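# Return a fallen case upright to its pallet spot

## Task

Six closed cases belong on a pallet near the +y end of the track, arranged as two rows of three spots; five are standing there lid up, and the sixth is lying on its side on the floor next to the track, some metres toward -y. Put that sixth case into the vacant spot with its lid (the taped face, with the side arrows pointing up) on top, while the other five stay standing in their rows. Partial credit comes from standing it lid up elsewhere: the pallet is worth more than the floor or the table. Lifting it off the floor is allowed, but it has to finish lid up. At the end the robot must have released it and moved away; nothing may depend on the robot holding it. cam_pallet_north views the -y end of the track and cam_pallet_south the +y end, with +y roughly to the right in both images.

## Robot and tools

Robot: two arms, left_arm and right_arm, each on its own carriage on one shared track that runs along y at x = 0. left_rail carries left_arm on the +y half (position_m 0.6 to 3 m), right_rail carries right_arm on the -y half (position_m -3 to -0.6 m). Each arm base sits at x = 0, y = its carriage position, z = 0.04 m, facing +x. The names left and right say nothing about image sides. Each arm ends in a vacuum tool with four suction cups and two air channels.

Scene frame: fixed to the table, z = 0 at the table top, +z up, +x the direction the arms face, +y to their left, y = 0 at track middle. The table starts at x = 0.50 m and only spans y = -0.90 to 0.90; elsewhere the floor lies at z = -0.53. State lines give each cup point's position (m) and quaternion wxyz, plus velocities. The cup point is the center of the four cup rims; cups face along its own +z. Cups sit at x = -62 / +62 mm and y = -104.5 mm (channel a) / +104.5 mm (channel b) in the cup point's axes. Printed positions can be off, more so at long reach.

Tool execute_actions: argument actions, a list run in order. Each action may hold rows, steps, until, and device keys left_rail / right_rail. rows is a list of 1 to 15 rows, one per control step (1/30 s). Every row is a single list of 16 numbers in [-1, 1] covering both arms: left dx, dy, dz, rx, ry, rz, suction_a, suction_b, then the same eight for the right arm. dx..rz are an offset, not a pose: the target relative to the cup point's measured pose when the action began (for a call's first action, the last reported pose), expressed in the cup point's own axes, and every row refers back to that same start, not to the prior row. Scale: 1.0 equals 0.6 m or 180 degrees; rx, ry, rz form one rotation vector. suction values: above 0.01 is on, 0 is off, and a channel keeps its last setting, so repeat an idle arm's suction numbers. steps is 1 to 450 (default 15, at least one per row); after the last row the arm keeps driving to that row's target. Each step the command is clipped to within 100 mm and 16 degrees of the measured pose, so big moves need several actions; ramp offsets gradually (adding 0.01 per row is 6 mm per step) to avoid jerks and shaking a held case loose.

Carriages: send e.g. {"left_rail": {"position_m": 1.8, "speed_m_s": 0.5}}; position_m is an absolute track position in metres, speed_m_s is 0.01 to 1 (starts at 1) and persists. {"left_rail": {"stop": true}} halts it. Rows never move a carriage, but a moving carriage shifts its arm's tool along y. Wait for arrival with {"steps": n, "until": {"left_rail": {"position_status": ["!=", "moving"]}}} before placing the tool or ending. until conditions can compare reported fields with =, !=, <, <=, >, >=; {"all": {"status": "ended"}} and {"any": {"status": "ended"}} also exist. Any out-of-range value or unknown name rejects the whole call.

Status words: moving, done, stopped; contact_stop (pushed against something, may roll back), time_out (check for an obstruction then resend), stopped_with_arm (its arm was held back; send followable rows then resend), stopped_for_other_arm (clearance check; move an arm away from the other, wait 30 steps, resend). position_answer not_taken means resend once standing. A pose unreachable line means the clearance check altered or blocked that arm's command. Results also show joint positions/velocities (rail, then six joints), Hand target lines, and wrist force/torque in the tool's axes (noisy, offset up to about 10 N, saturating near 200 N; no reading is fine).

Gripping: turn a channel on and press both its cups flat and fully onto a smooth face; edges, gaps or an uncovered cup spoil that channel. suction_measured_a/b show vacuum (0.83 or more on airtight surfaces, lower on cardboard, settles in about 1.3 s); part_present_a/b go 1 above 0.09. Cups compress up to about 21 mm. To release: lower in tiny steps until contact, then in one action switch both channels off and back the tool straight away. A cup stuck to the table holds the tool down; turn that channel off. While a part is present the controller assumes 11.5 kg carried.

Avoid: arms colliding or pressing on each other (held objects count as part of that arm), joint torque limits (shoulder 664, elbow 389, wrists 96.3 N m) and any 400 N outside force, which stop the arm for 10 s; fast or off-center carrying that drops the case; knocking the five standing cases or anything out of the work area.

Tool zoom_image: camera (cam_high, cam_low, cam_pallet_north, cam_pallet_south, cam_left_wrist, cam_right_wrist) and region [x0, y0, x1, y1] in pixels, at most 504 by 504. Image sizes: wrist cameras 616x616, others 896x504.

Tool finished_scene: scene number; call only after the case stands released and the tool is clear.

Each tool is called after "Emit:" as name(argument=value, ...) on one line, values as JSON.

## Session

Emit:
execute_actions(actions=[])

Scene clock: 0.00 s.
left_arm: end_effector_position=(+0.8499, +0.8023, +0.4415) suction_measured_a=0.00 part_present_a=0 suction_measured_b=0.00 part_present_b=0 end_effector_quat_wxyz=(+0.001, +0.000, +1.000, -0.001) end_effector_velocity=(-0.000, +0.000, +0.000) end_effector_angular_velocity=(+0.000, -0.000, +0.000) | right_arm: end_effector_position=(+0.8497, -2.2418, +0.4413) suction_measured_a=0.00 part_present_a=0 suction_measured_b=0.00 part_present_b=0 end_effector_quat_wxyz=(+0.001, -0.000, +1.000, -0.000) end_effector_velocity=(+0.000, -0.000, -0.000) end_effector_angular_velocity=(+0.000, +0.000, -0.000)
Joint positions: left_arm=[ 0.803 -0.24  -1.5    2.091 -2.165 -1.572  1.331] | right_arm=[-2.243 -0.238 -1.5    2.092 -2.165 -1.571  1.333]
Joint velocities: left_arm=[ 0.  0. -0.  0.  0.  0. -0.] | right_arm=[ 0. -0.  0. -0.  0.  0. -0.]
Wrist force (N, on the end effector, along its own x y z axes, offset not removed): no reading
Wrist torque (N m, same axes, about the end effector's origin, offset not removed): no reading
Hand target (left_arm): +0.850, +0.802, +0.442; +0.001, +0.000, +1.000, -0.001
Hand target (right_arm): +0.850, -2.242, +0.441; +0.001, -0.000, +1.000, -0.000
left_rail: position_m=0.803 position_m_goal=0.803 speed_m_s=1.00 position_status=done position_answer=taken refusals=0
right_rail: position_m=-2.243 position_m_goal=-2.243 speed_m_s=1.00 position_status=done position_answer=taken refusals=0

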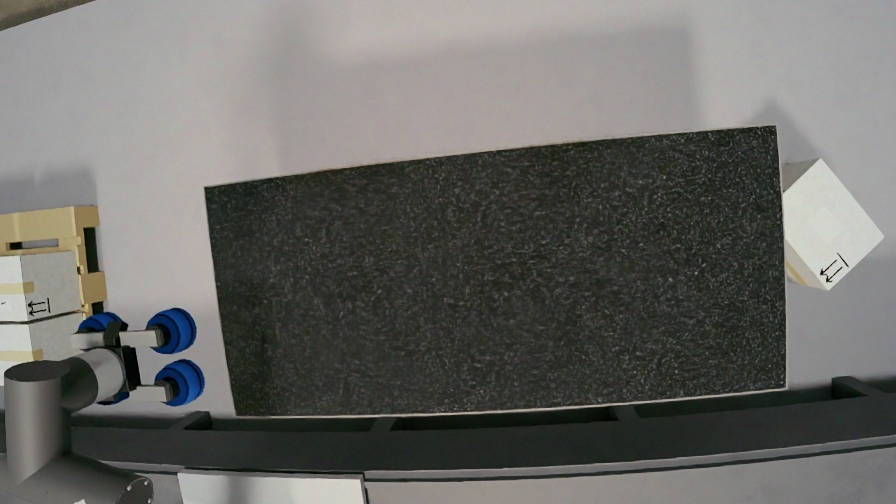

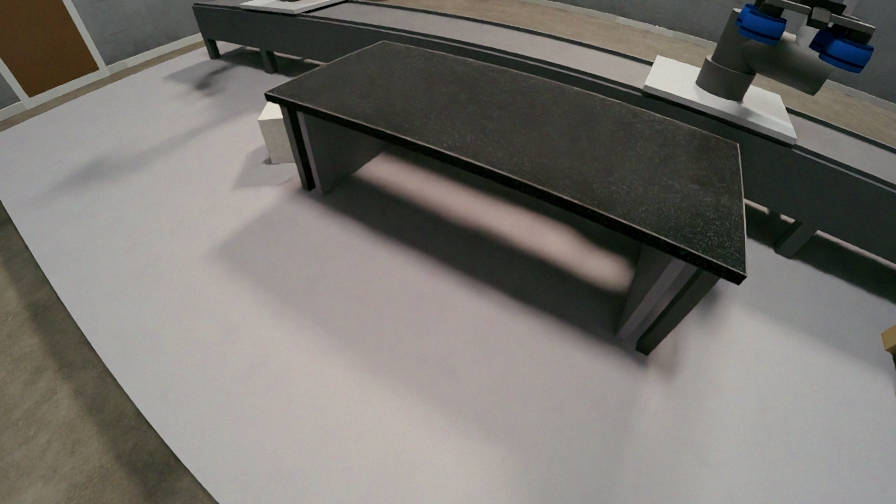

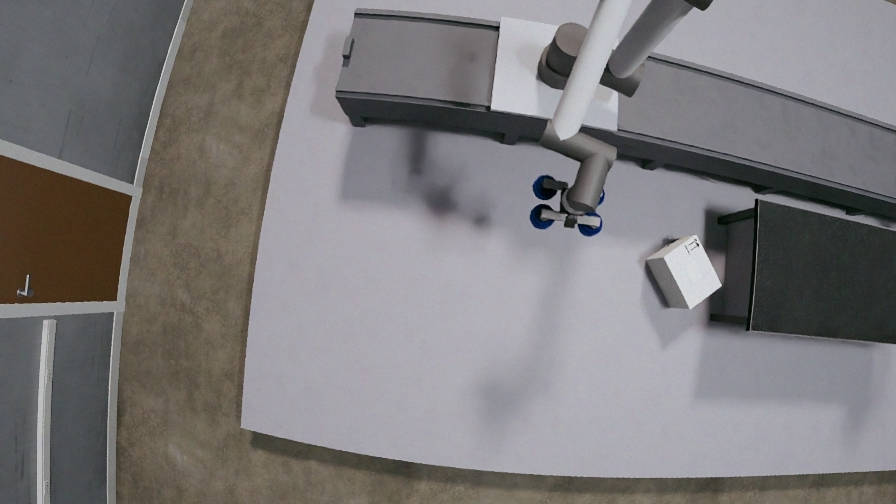

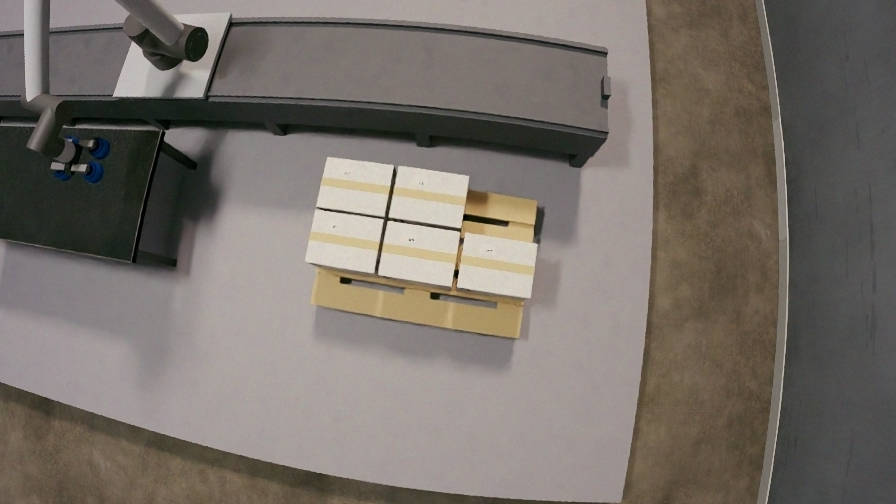

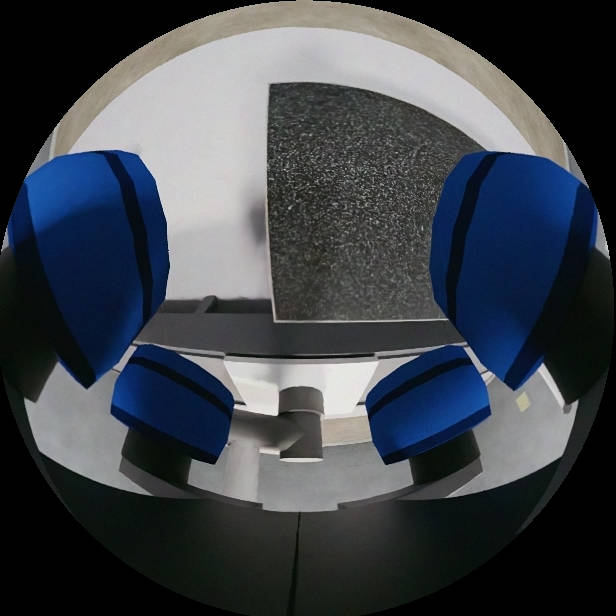

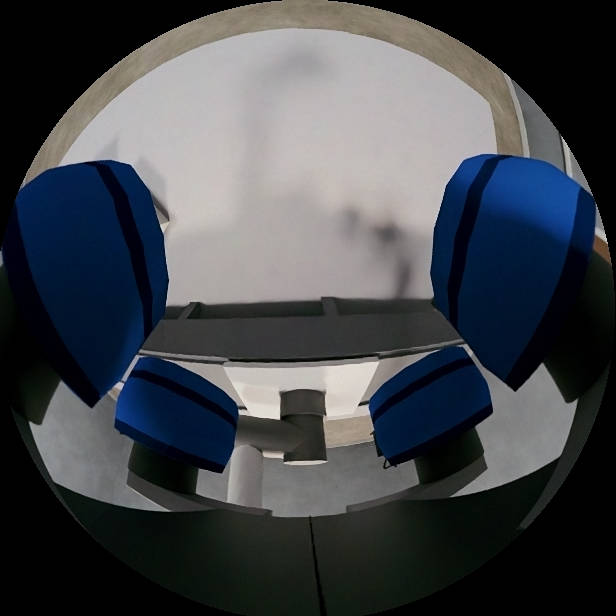

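Emit:
execute_actions(actions=[{"right_rail":{"position_m":-1.35},"steps":90,"until":{"right_rail":{"position_status":["!=","moving"]}}},{"rows":[[0,0,0,0,0,0,0,0,-0.2,0,0.7,0,0,0,0,0]],"steps":100}])

Scene clock: 10.27 s.
left_arm: end_effector_position=(+0.8499, +0.8023, +0.4415) suction_measured_a=0.00 part_present_a=0 suction_measured_b=0.00 part_present_b=0 end_effector_quat_wxyz=(+0.001, +0.000, +1.000, -0.001) end_effector_velocity=(-0.000, +0.000, +0.000) end_effector_angular_velocity=(+0.000, -0.000, +0.000) | right_arm: end_effector_position=(+0.9704, -1.3489, +0.0216) suction_measured_a=0.00 part_present_a=0 suction_measured_b=0.00 part_present_b=0 end_effector_quat_wxyz=(+0.001, -0.000, +1.000, -0.000) end_effector_velocity=(-0.000, -0.000, -0.000) end_effector_angular_velocity=(+0.000, +0.000, +0.000)
Joint positions: left_arm=[ 0.803 -0.24  -1.5    2.091 -2.165 -1.572  1.331] | right_arm=[-1.35  -0.208 -0.952  2.114 -2.735 -1.571  1.363]
Joint velocities: left_arm=[ 0. -0. -0.  0. -0.  0. -0.] | right_arm=[ 0. -0.  0. -0.  0.  0. -0.]
Wrist force (N, on the end effector, along its own x y z axes, offset not removed): left_arm=[0.4 -2.1 -2.5] | right_arm=[-2.8 -3.2 -3.6]
Wrist torque (N m, same axes, about the end effector's origin, offset not removed): left_arm=[-0.58 -0.14 -0.12] | right_arm=[-0.55 -0.09 -0.01]
Hand target (left_arm): +0.850, +0.802, +0.442; +0.001, +0.000, +1.000, -0.001
Hand target (right_arm): +0.970, -1.349, +0.022; +0.001, -0.000, +1.000, -0.000
Off the commanded pose (left_arm): 0.000 m, 0 deg.
Off the commanded pose (right_arm): 0.000 m, 0 deg.
left_rail: position_m=0.803 position_m_goal=0.803 speed_m_s=1.00 position_status=done position_answer=taken refusals=0
right_rail: position_m=-1.350 position_m_goal=-1.350 speed_m_s=1.00 position_status=done position_answer=taken refusals=0

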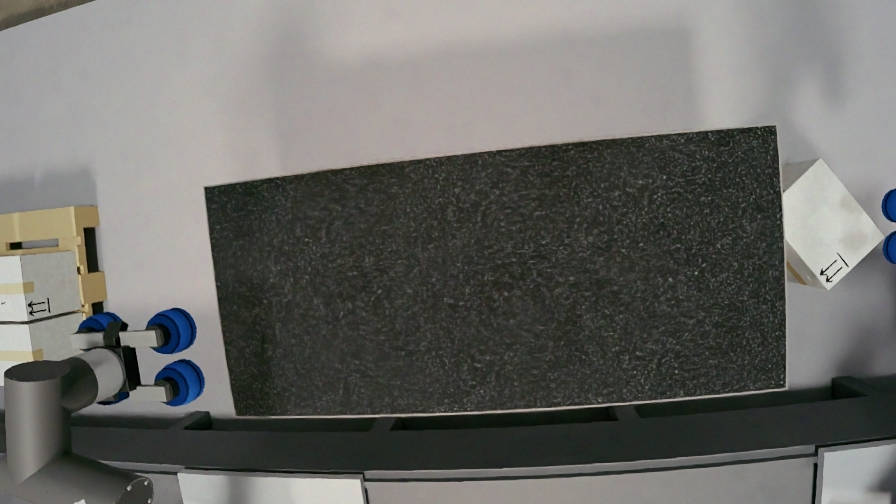

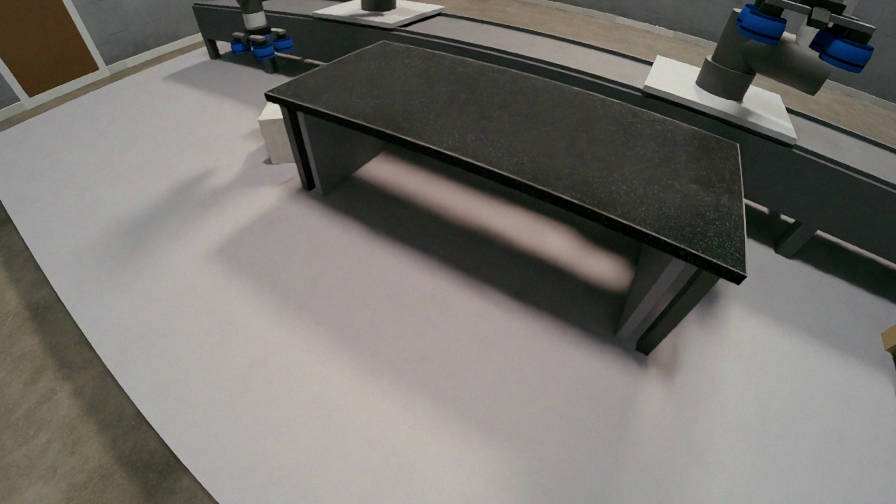

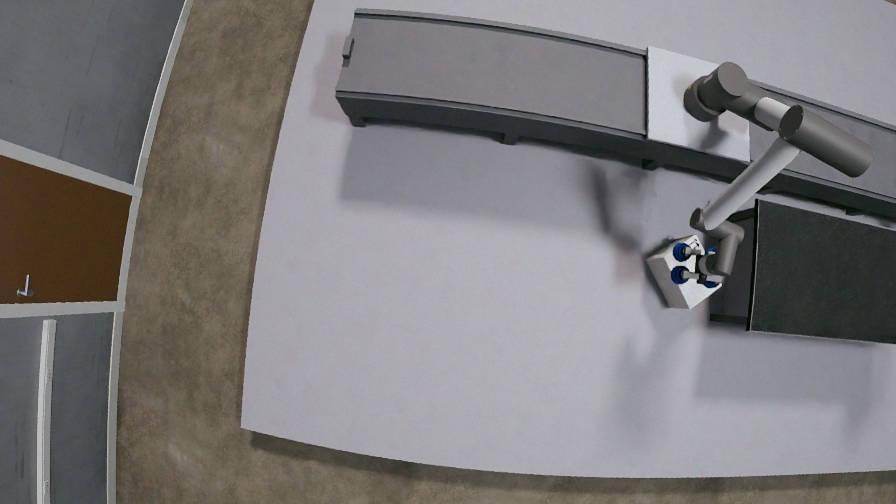

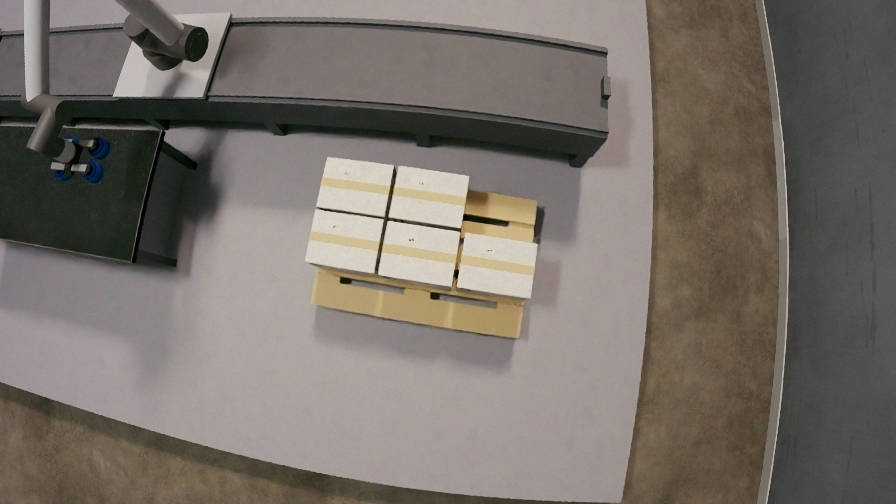

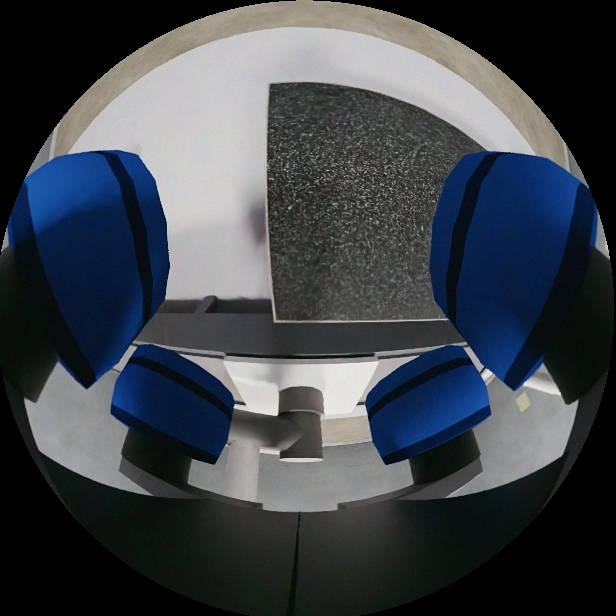

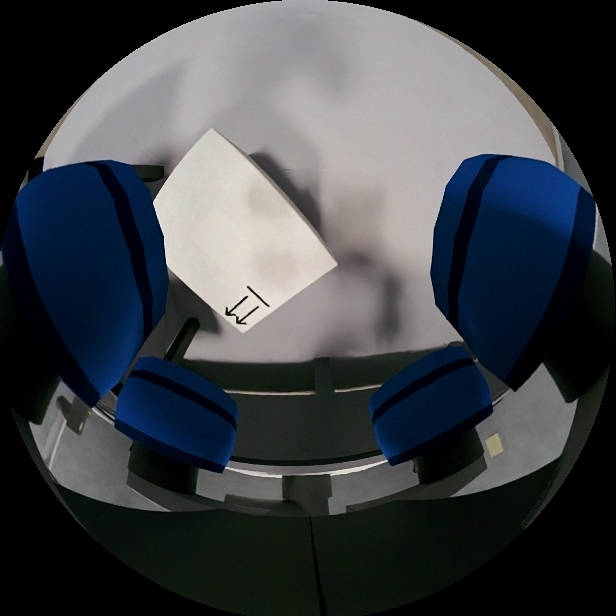

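Emit:
execute_actions(actions=[{"rows":[[0,0,0,0,0,0,0,0,0,0.26,0.1,0,0,0.26,0,0]],"steps":90}])

Scene clock: 19.93 s.
left_arm: end_effector_position=(+0.8499, +0.8023, +0.4415) suction_measured_a=0.00 part_present_a=0 suction_measured_b=0.00 part_present_b=0 end_effector_quat_wxyz=(+0.001, +0.000, +1.000, -0.001) end_effector_velocity=(-0.000, +0.000, +0.000) end_effector_angular_velocity=(-0.000, -0.000, -0.000) | right_arm: end_effector_position=(+0.9703, -1.1931, -0.0384) suction_measured_a=0.00 part_present_a=0 suction_measured_b=0.00 part_present_b=0 end_effector_quat_wxyz=(+0.001, +0.397, +0.918, +0.000) end_effector_velocity=(+0.000, +0.000, +0.000) end_effector_angular_velocity=(-0.000, -0.000, +0.000)
Joint positions: left_arm=[ 0.803 -0.24  -1.5    2.091 -2.165 -1.572  1.331] | right_arm=[-1.35  -0.045 -0.87   2.096 -2.798 -1.571  2.342]
Joint velocities: left_arm=[ 0.  0. -0.  0. -0. -0.  0.] | right_arm=[ 0.  0.  0. -0.  0. -0.  0.]
Wrist force (N, on the end effector, along its own x y z axes, offset not removed): left_arm=[0.9 -1.7 1.0] | right_arm=[0.1 -6.9 0.9]
Wrist torque (N m, same axes, about the end effector's origin, offset not removed): left_arm=[-0.58 -0.21 -0.04] | right_arm=[-1.09 -0.42 -0.12]
Hand target (left_arm): +0.850, +0.802, +0.442; +0.001, +0.000, +1.000, -0.001
Hand target (right_arm): +0.970, -1.193, -0.038; +0.001, +0.397, +0.918, +0.000
Off the commanded pose (left_arm): 0.000 m, 0 deg.
Off the commanded pose (right_arm): 0.000 m, 0 deg.
left_rail: position_m=0.803 position_m_goal=0.803 speed_m_s=1.00 position_status=done position_answer=taken refusals=0
right_rail: position_m=-1.350 position_m_goal=-1.350 speed_m_s=1.00 position_status=done position_answer=taken refusals=0

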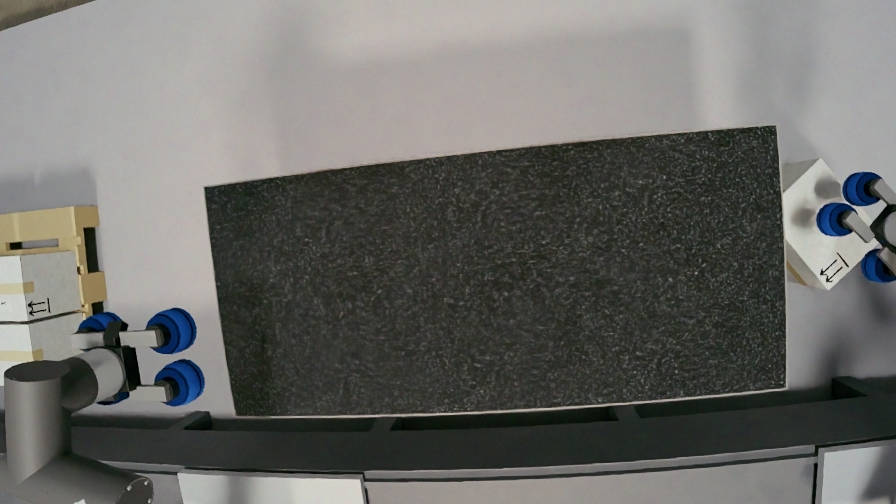

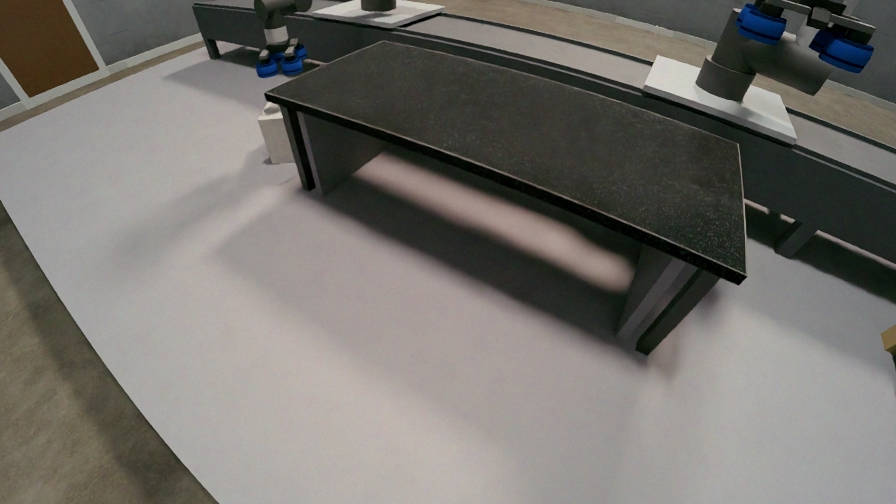

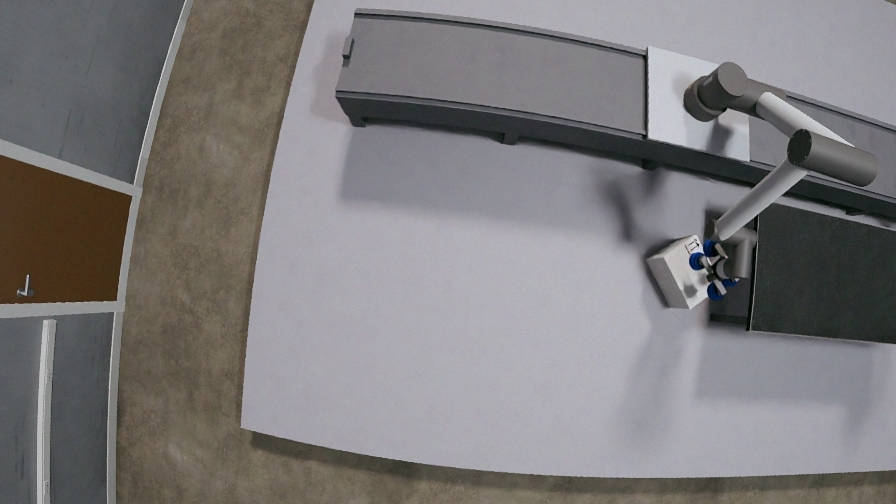

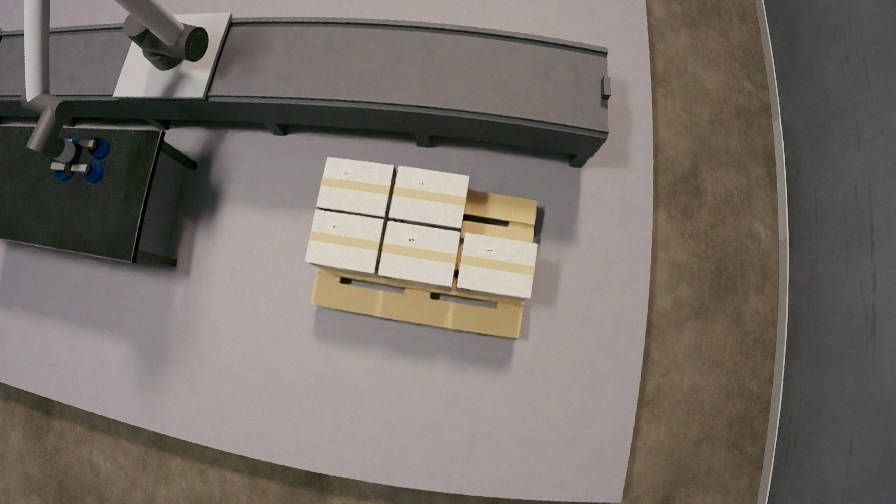

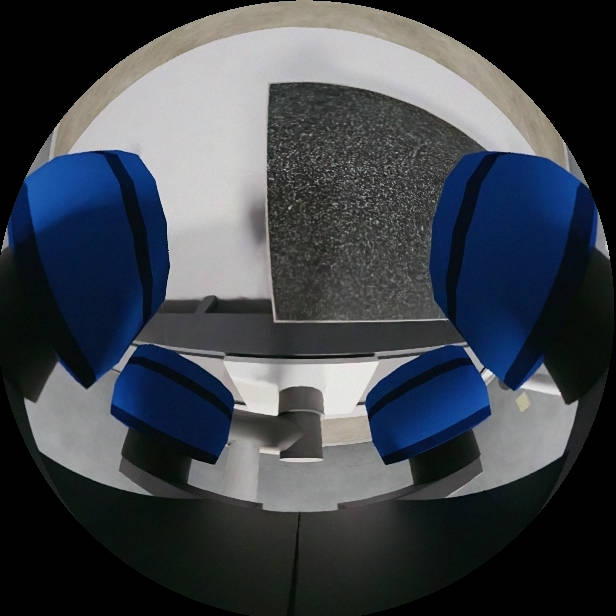

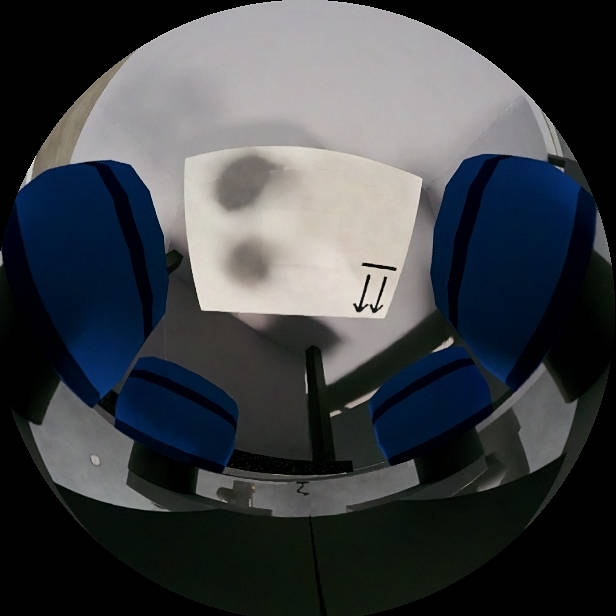

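Emit:
execute_actions(actions=[{"rows":[[0,0,0,0,0,0,0,0,-0.083,0.025,0.25,0,0,0.025,0,0]],"steps":60},{"rows":[[0,0,0,0,0,0,0,0,0,0,0.05,0,0,0,1,1],[0,0,0,0,0,0,0,0,0,0,0.11,0,0,0,1,1]],"steps":70}])

Scene clock: 28.57 s.
left_arm: end_effector_position=(+0.8499, +0.8023, +0.4415) suction_measured_a=0.00 part_present_a=0 suction_measured_b=0.00 part_present_b=0 end_effector_quat_wxyz=(+0.001, +0.000, +1.000, -0.001) end_effector_velocity=(-0.000, -0.000, +0.000) end_effector_angular_velocity=(+0.000, -0.000, -0.000) | right_arm: end_effector_position=(+1.0157, -1.2191, -0.2543) suction_measured_a=0.00 part_present_a=0 suction_measured_b=0.00 part_present_b=0 end_effector_quat_wxyz=(+0.001, +0.433, +0.901, +0.000) end_effector_velocity=(-0.000, +0.000, -0.000) end_effector_angular_velocity=(+0.000, +0.000, +0.000)
Joint positions: left_arm=[ 0.803 -0.24  -1.5    2.091 -2.165 -1.572  1.331] | right_arm=[-1.35  -0.069 -0.584  1.982 -2.971 -1.571  2.397]
Joint velocities: left_arm=[ 0. -0. -0.  0. -0.  0. -0.] | right_arm=[ 0.  0.  0. -0. -0. -0.  0.]
Wrist force (N, on the end effector, along its own x y z axes, offset not removed): left_arm=[1.2 -1.0 -2.0] | right_arm=[11.7 -34.1 -126.0]
Wrist torque (N m, same axes, about the end effector's origin, offset not removed): left_arm=[-0.44 -0.17 -0.10] | right_arm=[-1.88 -0.27 -0.12]
Hand target (left_arm): +0.850, +0.802, +0.442; +0.001, +0.000, +1.000, -0.001
Hand target (right_arm): +1.016, -1.219, -0.254; +0.001, +0.433, +0.901, +0.000
Off the commanded pose (left_arm): 0.000 m, 0 deg.
Off the commanded pose (right_arm): 0.000 m, 0 deg.
left_rail: position_m=0.803 position_m_goal=0.803 speed_m_s=1.00 position_status=done position_answer=taken refusals=0
right_rail: position_m=-1.350 position_m_goal=-1.350 speed_m_s=1.00 position_status=done position_answer=taken refusals=0

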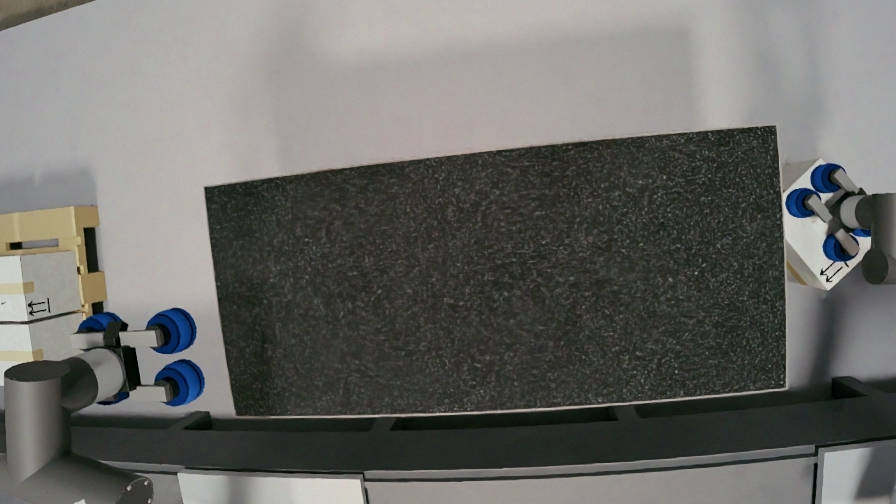

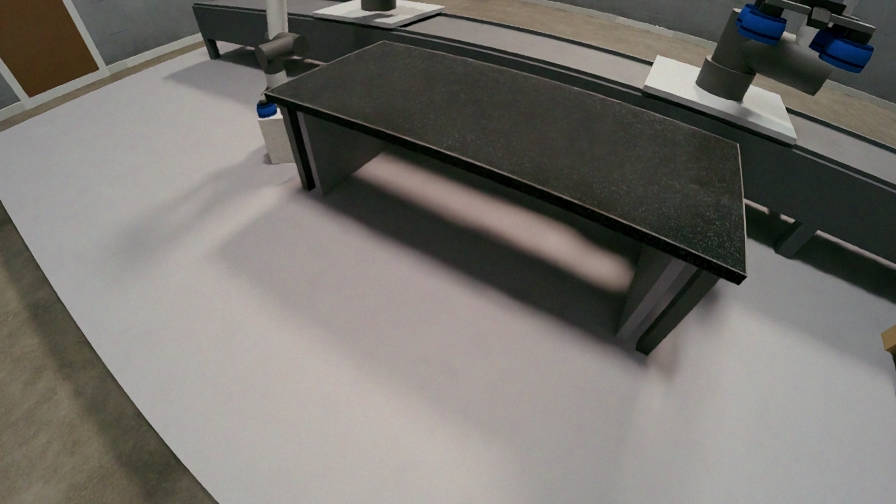

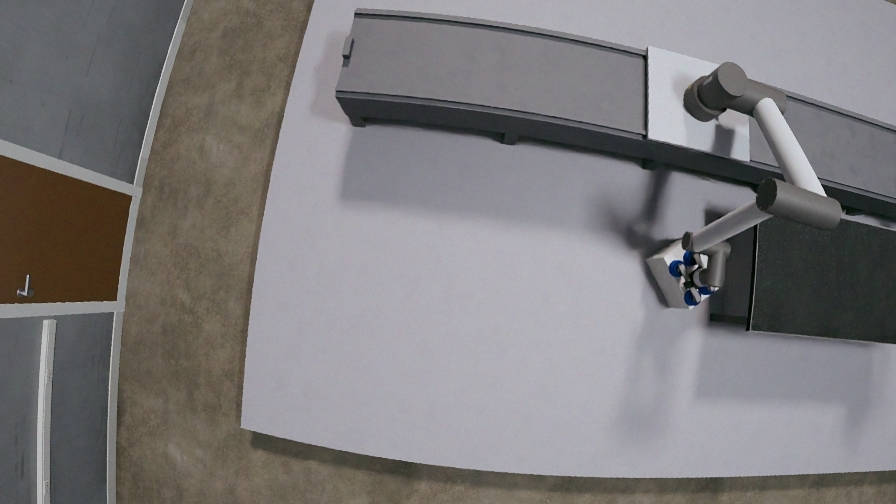

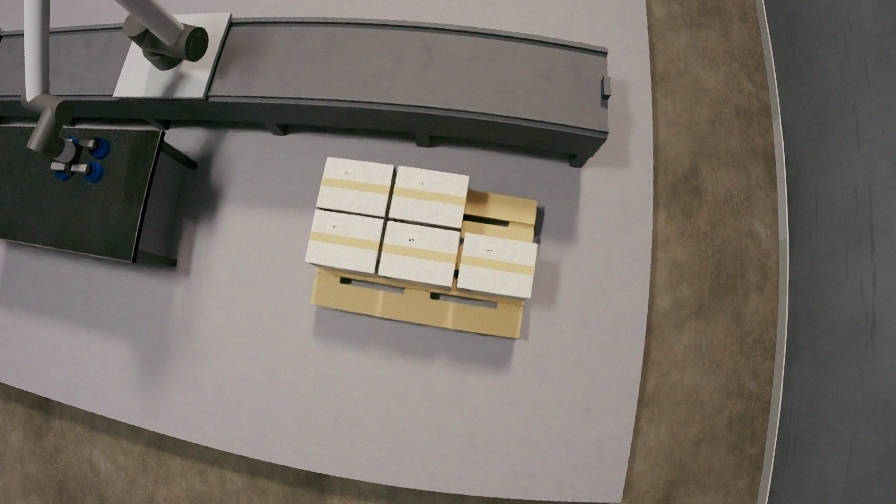

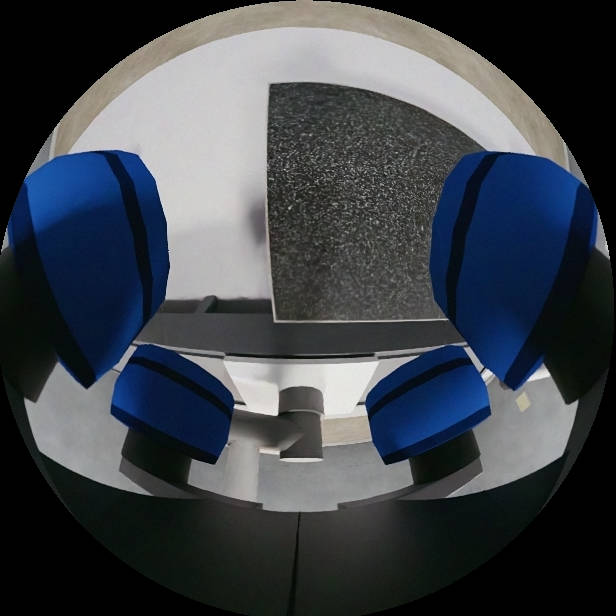

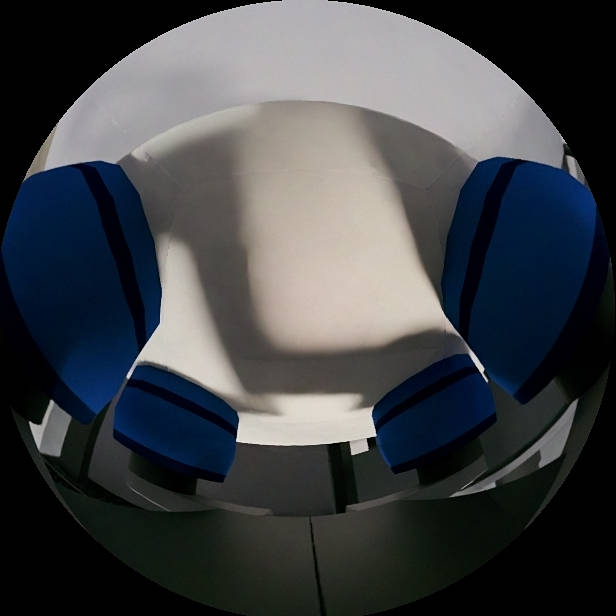

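Emit:
execute_actions(actions=[{"rows":[[0,0,0,0,0,0,0,0,0,0,-0.07,0,0,0,0,0]],"steps":35},{"rows":[[0,0,0,0,0,0,0,0,-0.027,0,0,0,0,0,0,0]],"steps":25},{"rows":[[0,0,0,0,0,0,0,0,0,0,0.03,0,0,0,1,1],[0,0,0,0,0,0,0,0,0,0,0.068,0,0,0,1,1]],"steps":60}])

Scene clock: 35.90 s.
left_arm: end_effector_position=(+0.8499, +0.8023, +0.4415) suction_measured_a=0.00 part_present_a=0 suction_measured_b=0.00 part_present_b=0 end_effector_quat_wxyz=(+0.001, +0.000, +1.000, -0.001) end_effector_velocity=(-0.000, -0.000, +0.000) end_effector_angular_velocity=(+0.000, +0.000, +0.000) | right_arm: end_effector_position=(+1.0259, -1.2317, -0.2531) suction_measured_a=0.00 part_present_a=0 suction_measured_b=0.00 part_present_b=0 end_effector_quat_wxyz=(+0.001, +0.433, +0.901, +0.000) end_effector_velocity=(-0.000, +0.000, -0.000) end_effector_angular_velocity=(+0.000, +0.000, +0.000)
Joint positions: left_arm=[ 0.803 -0.24  -1.5    2.091 -2.165 -1.572  1.331] | right_arm=[-1.35  -0.081 -0.584  1.97  -2.959 -1.571  2.385]
Joint velocities: left_arm=[ 0. -0. -0. -0.  0.  0. -0.] | right_arm=[ 0.  0.  0.  0. -0.  0.  0.]
Wrist force (N, on the end effector, along its own x y z axes, offset not removed): left_arm=[3.1 -0.5 -1.7] | right_arm=[7.9 -28.5 -106.5]
Wrist torque (N m, same axes, about the end effector's origin, offset not removed): left_arm=[-0.40 -0.47 0.01] | right_arm=[-2.08 0.01 -0.22]
Hand target (left_arm): +0.850, +0.802, +0.442; +0.001, +0.000, +1.000, -0.001
Hand target (right_arm): +1.026, -1.232, -0.253; +0.001, +0.433, +0.901, +0.000
Off the commanded pose (left_arm): 0.000 m, 0 deg.
Off the commanded pose (right_arm): 0.000 m, 0 deg.
left_rail: position_m=0.803 position_m_goal=0.803 speed_m_s=1.00 position_status=done position_answer=taken refusals=0
right_rail: position_m=-1.350 position_m_goal=-1.350 speed_m_s=1.00 position_status=done position_answer=taken refusals=0

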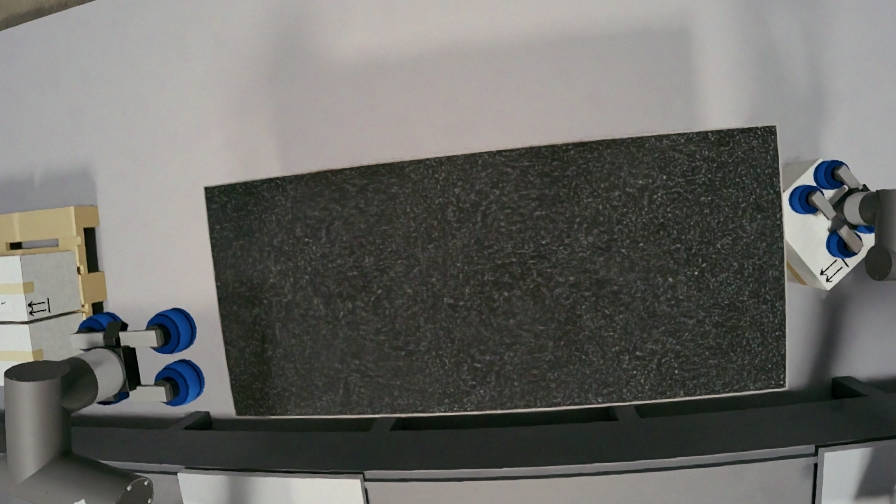

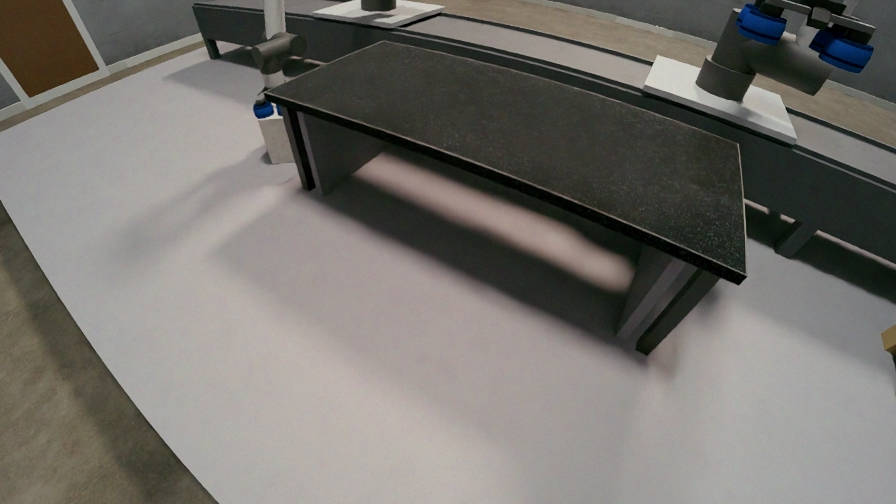

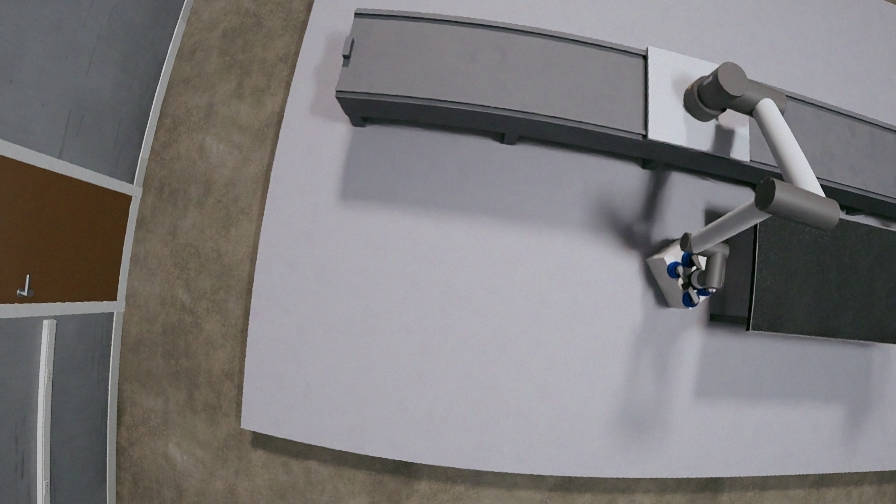

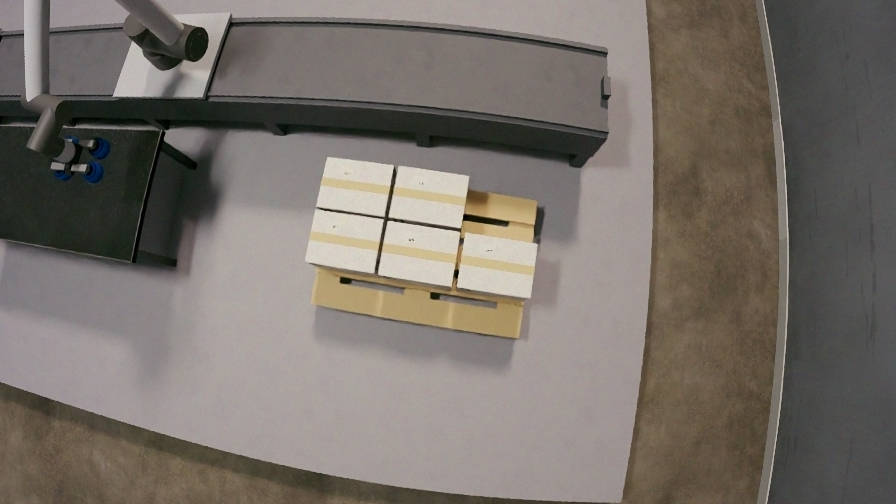

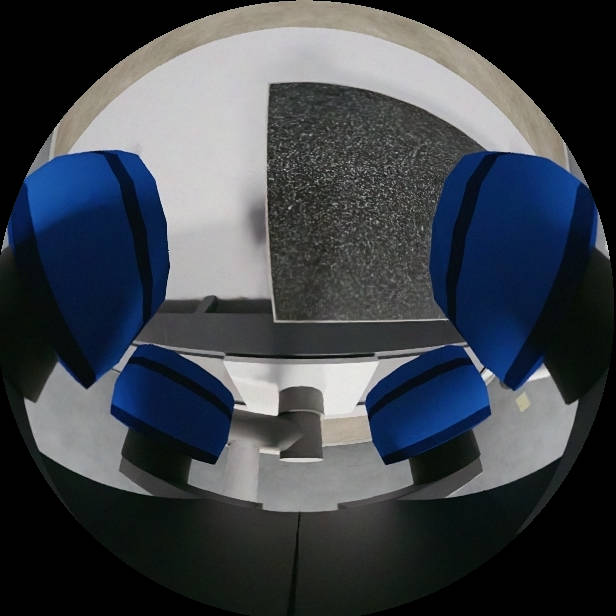

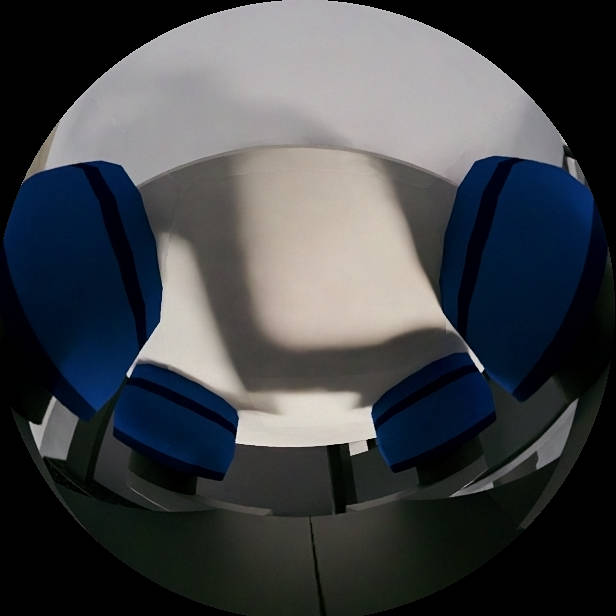

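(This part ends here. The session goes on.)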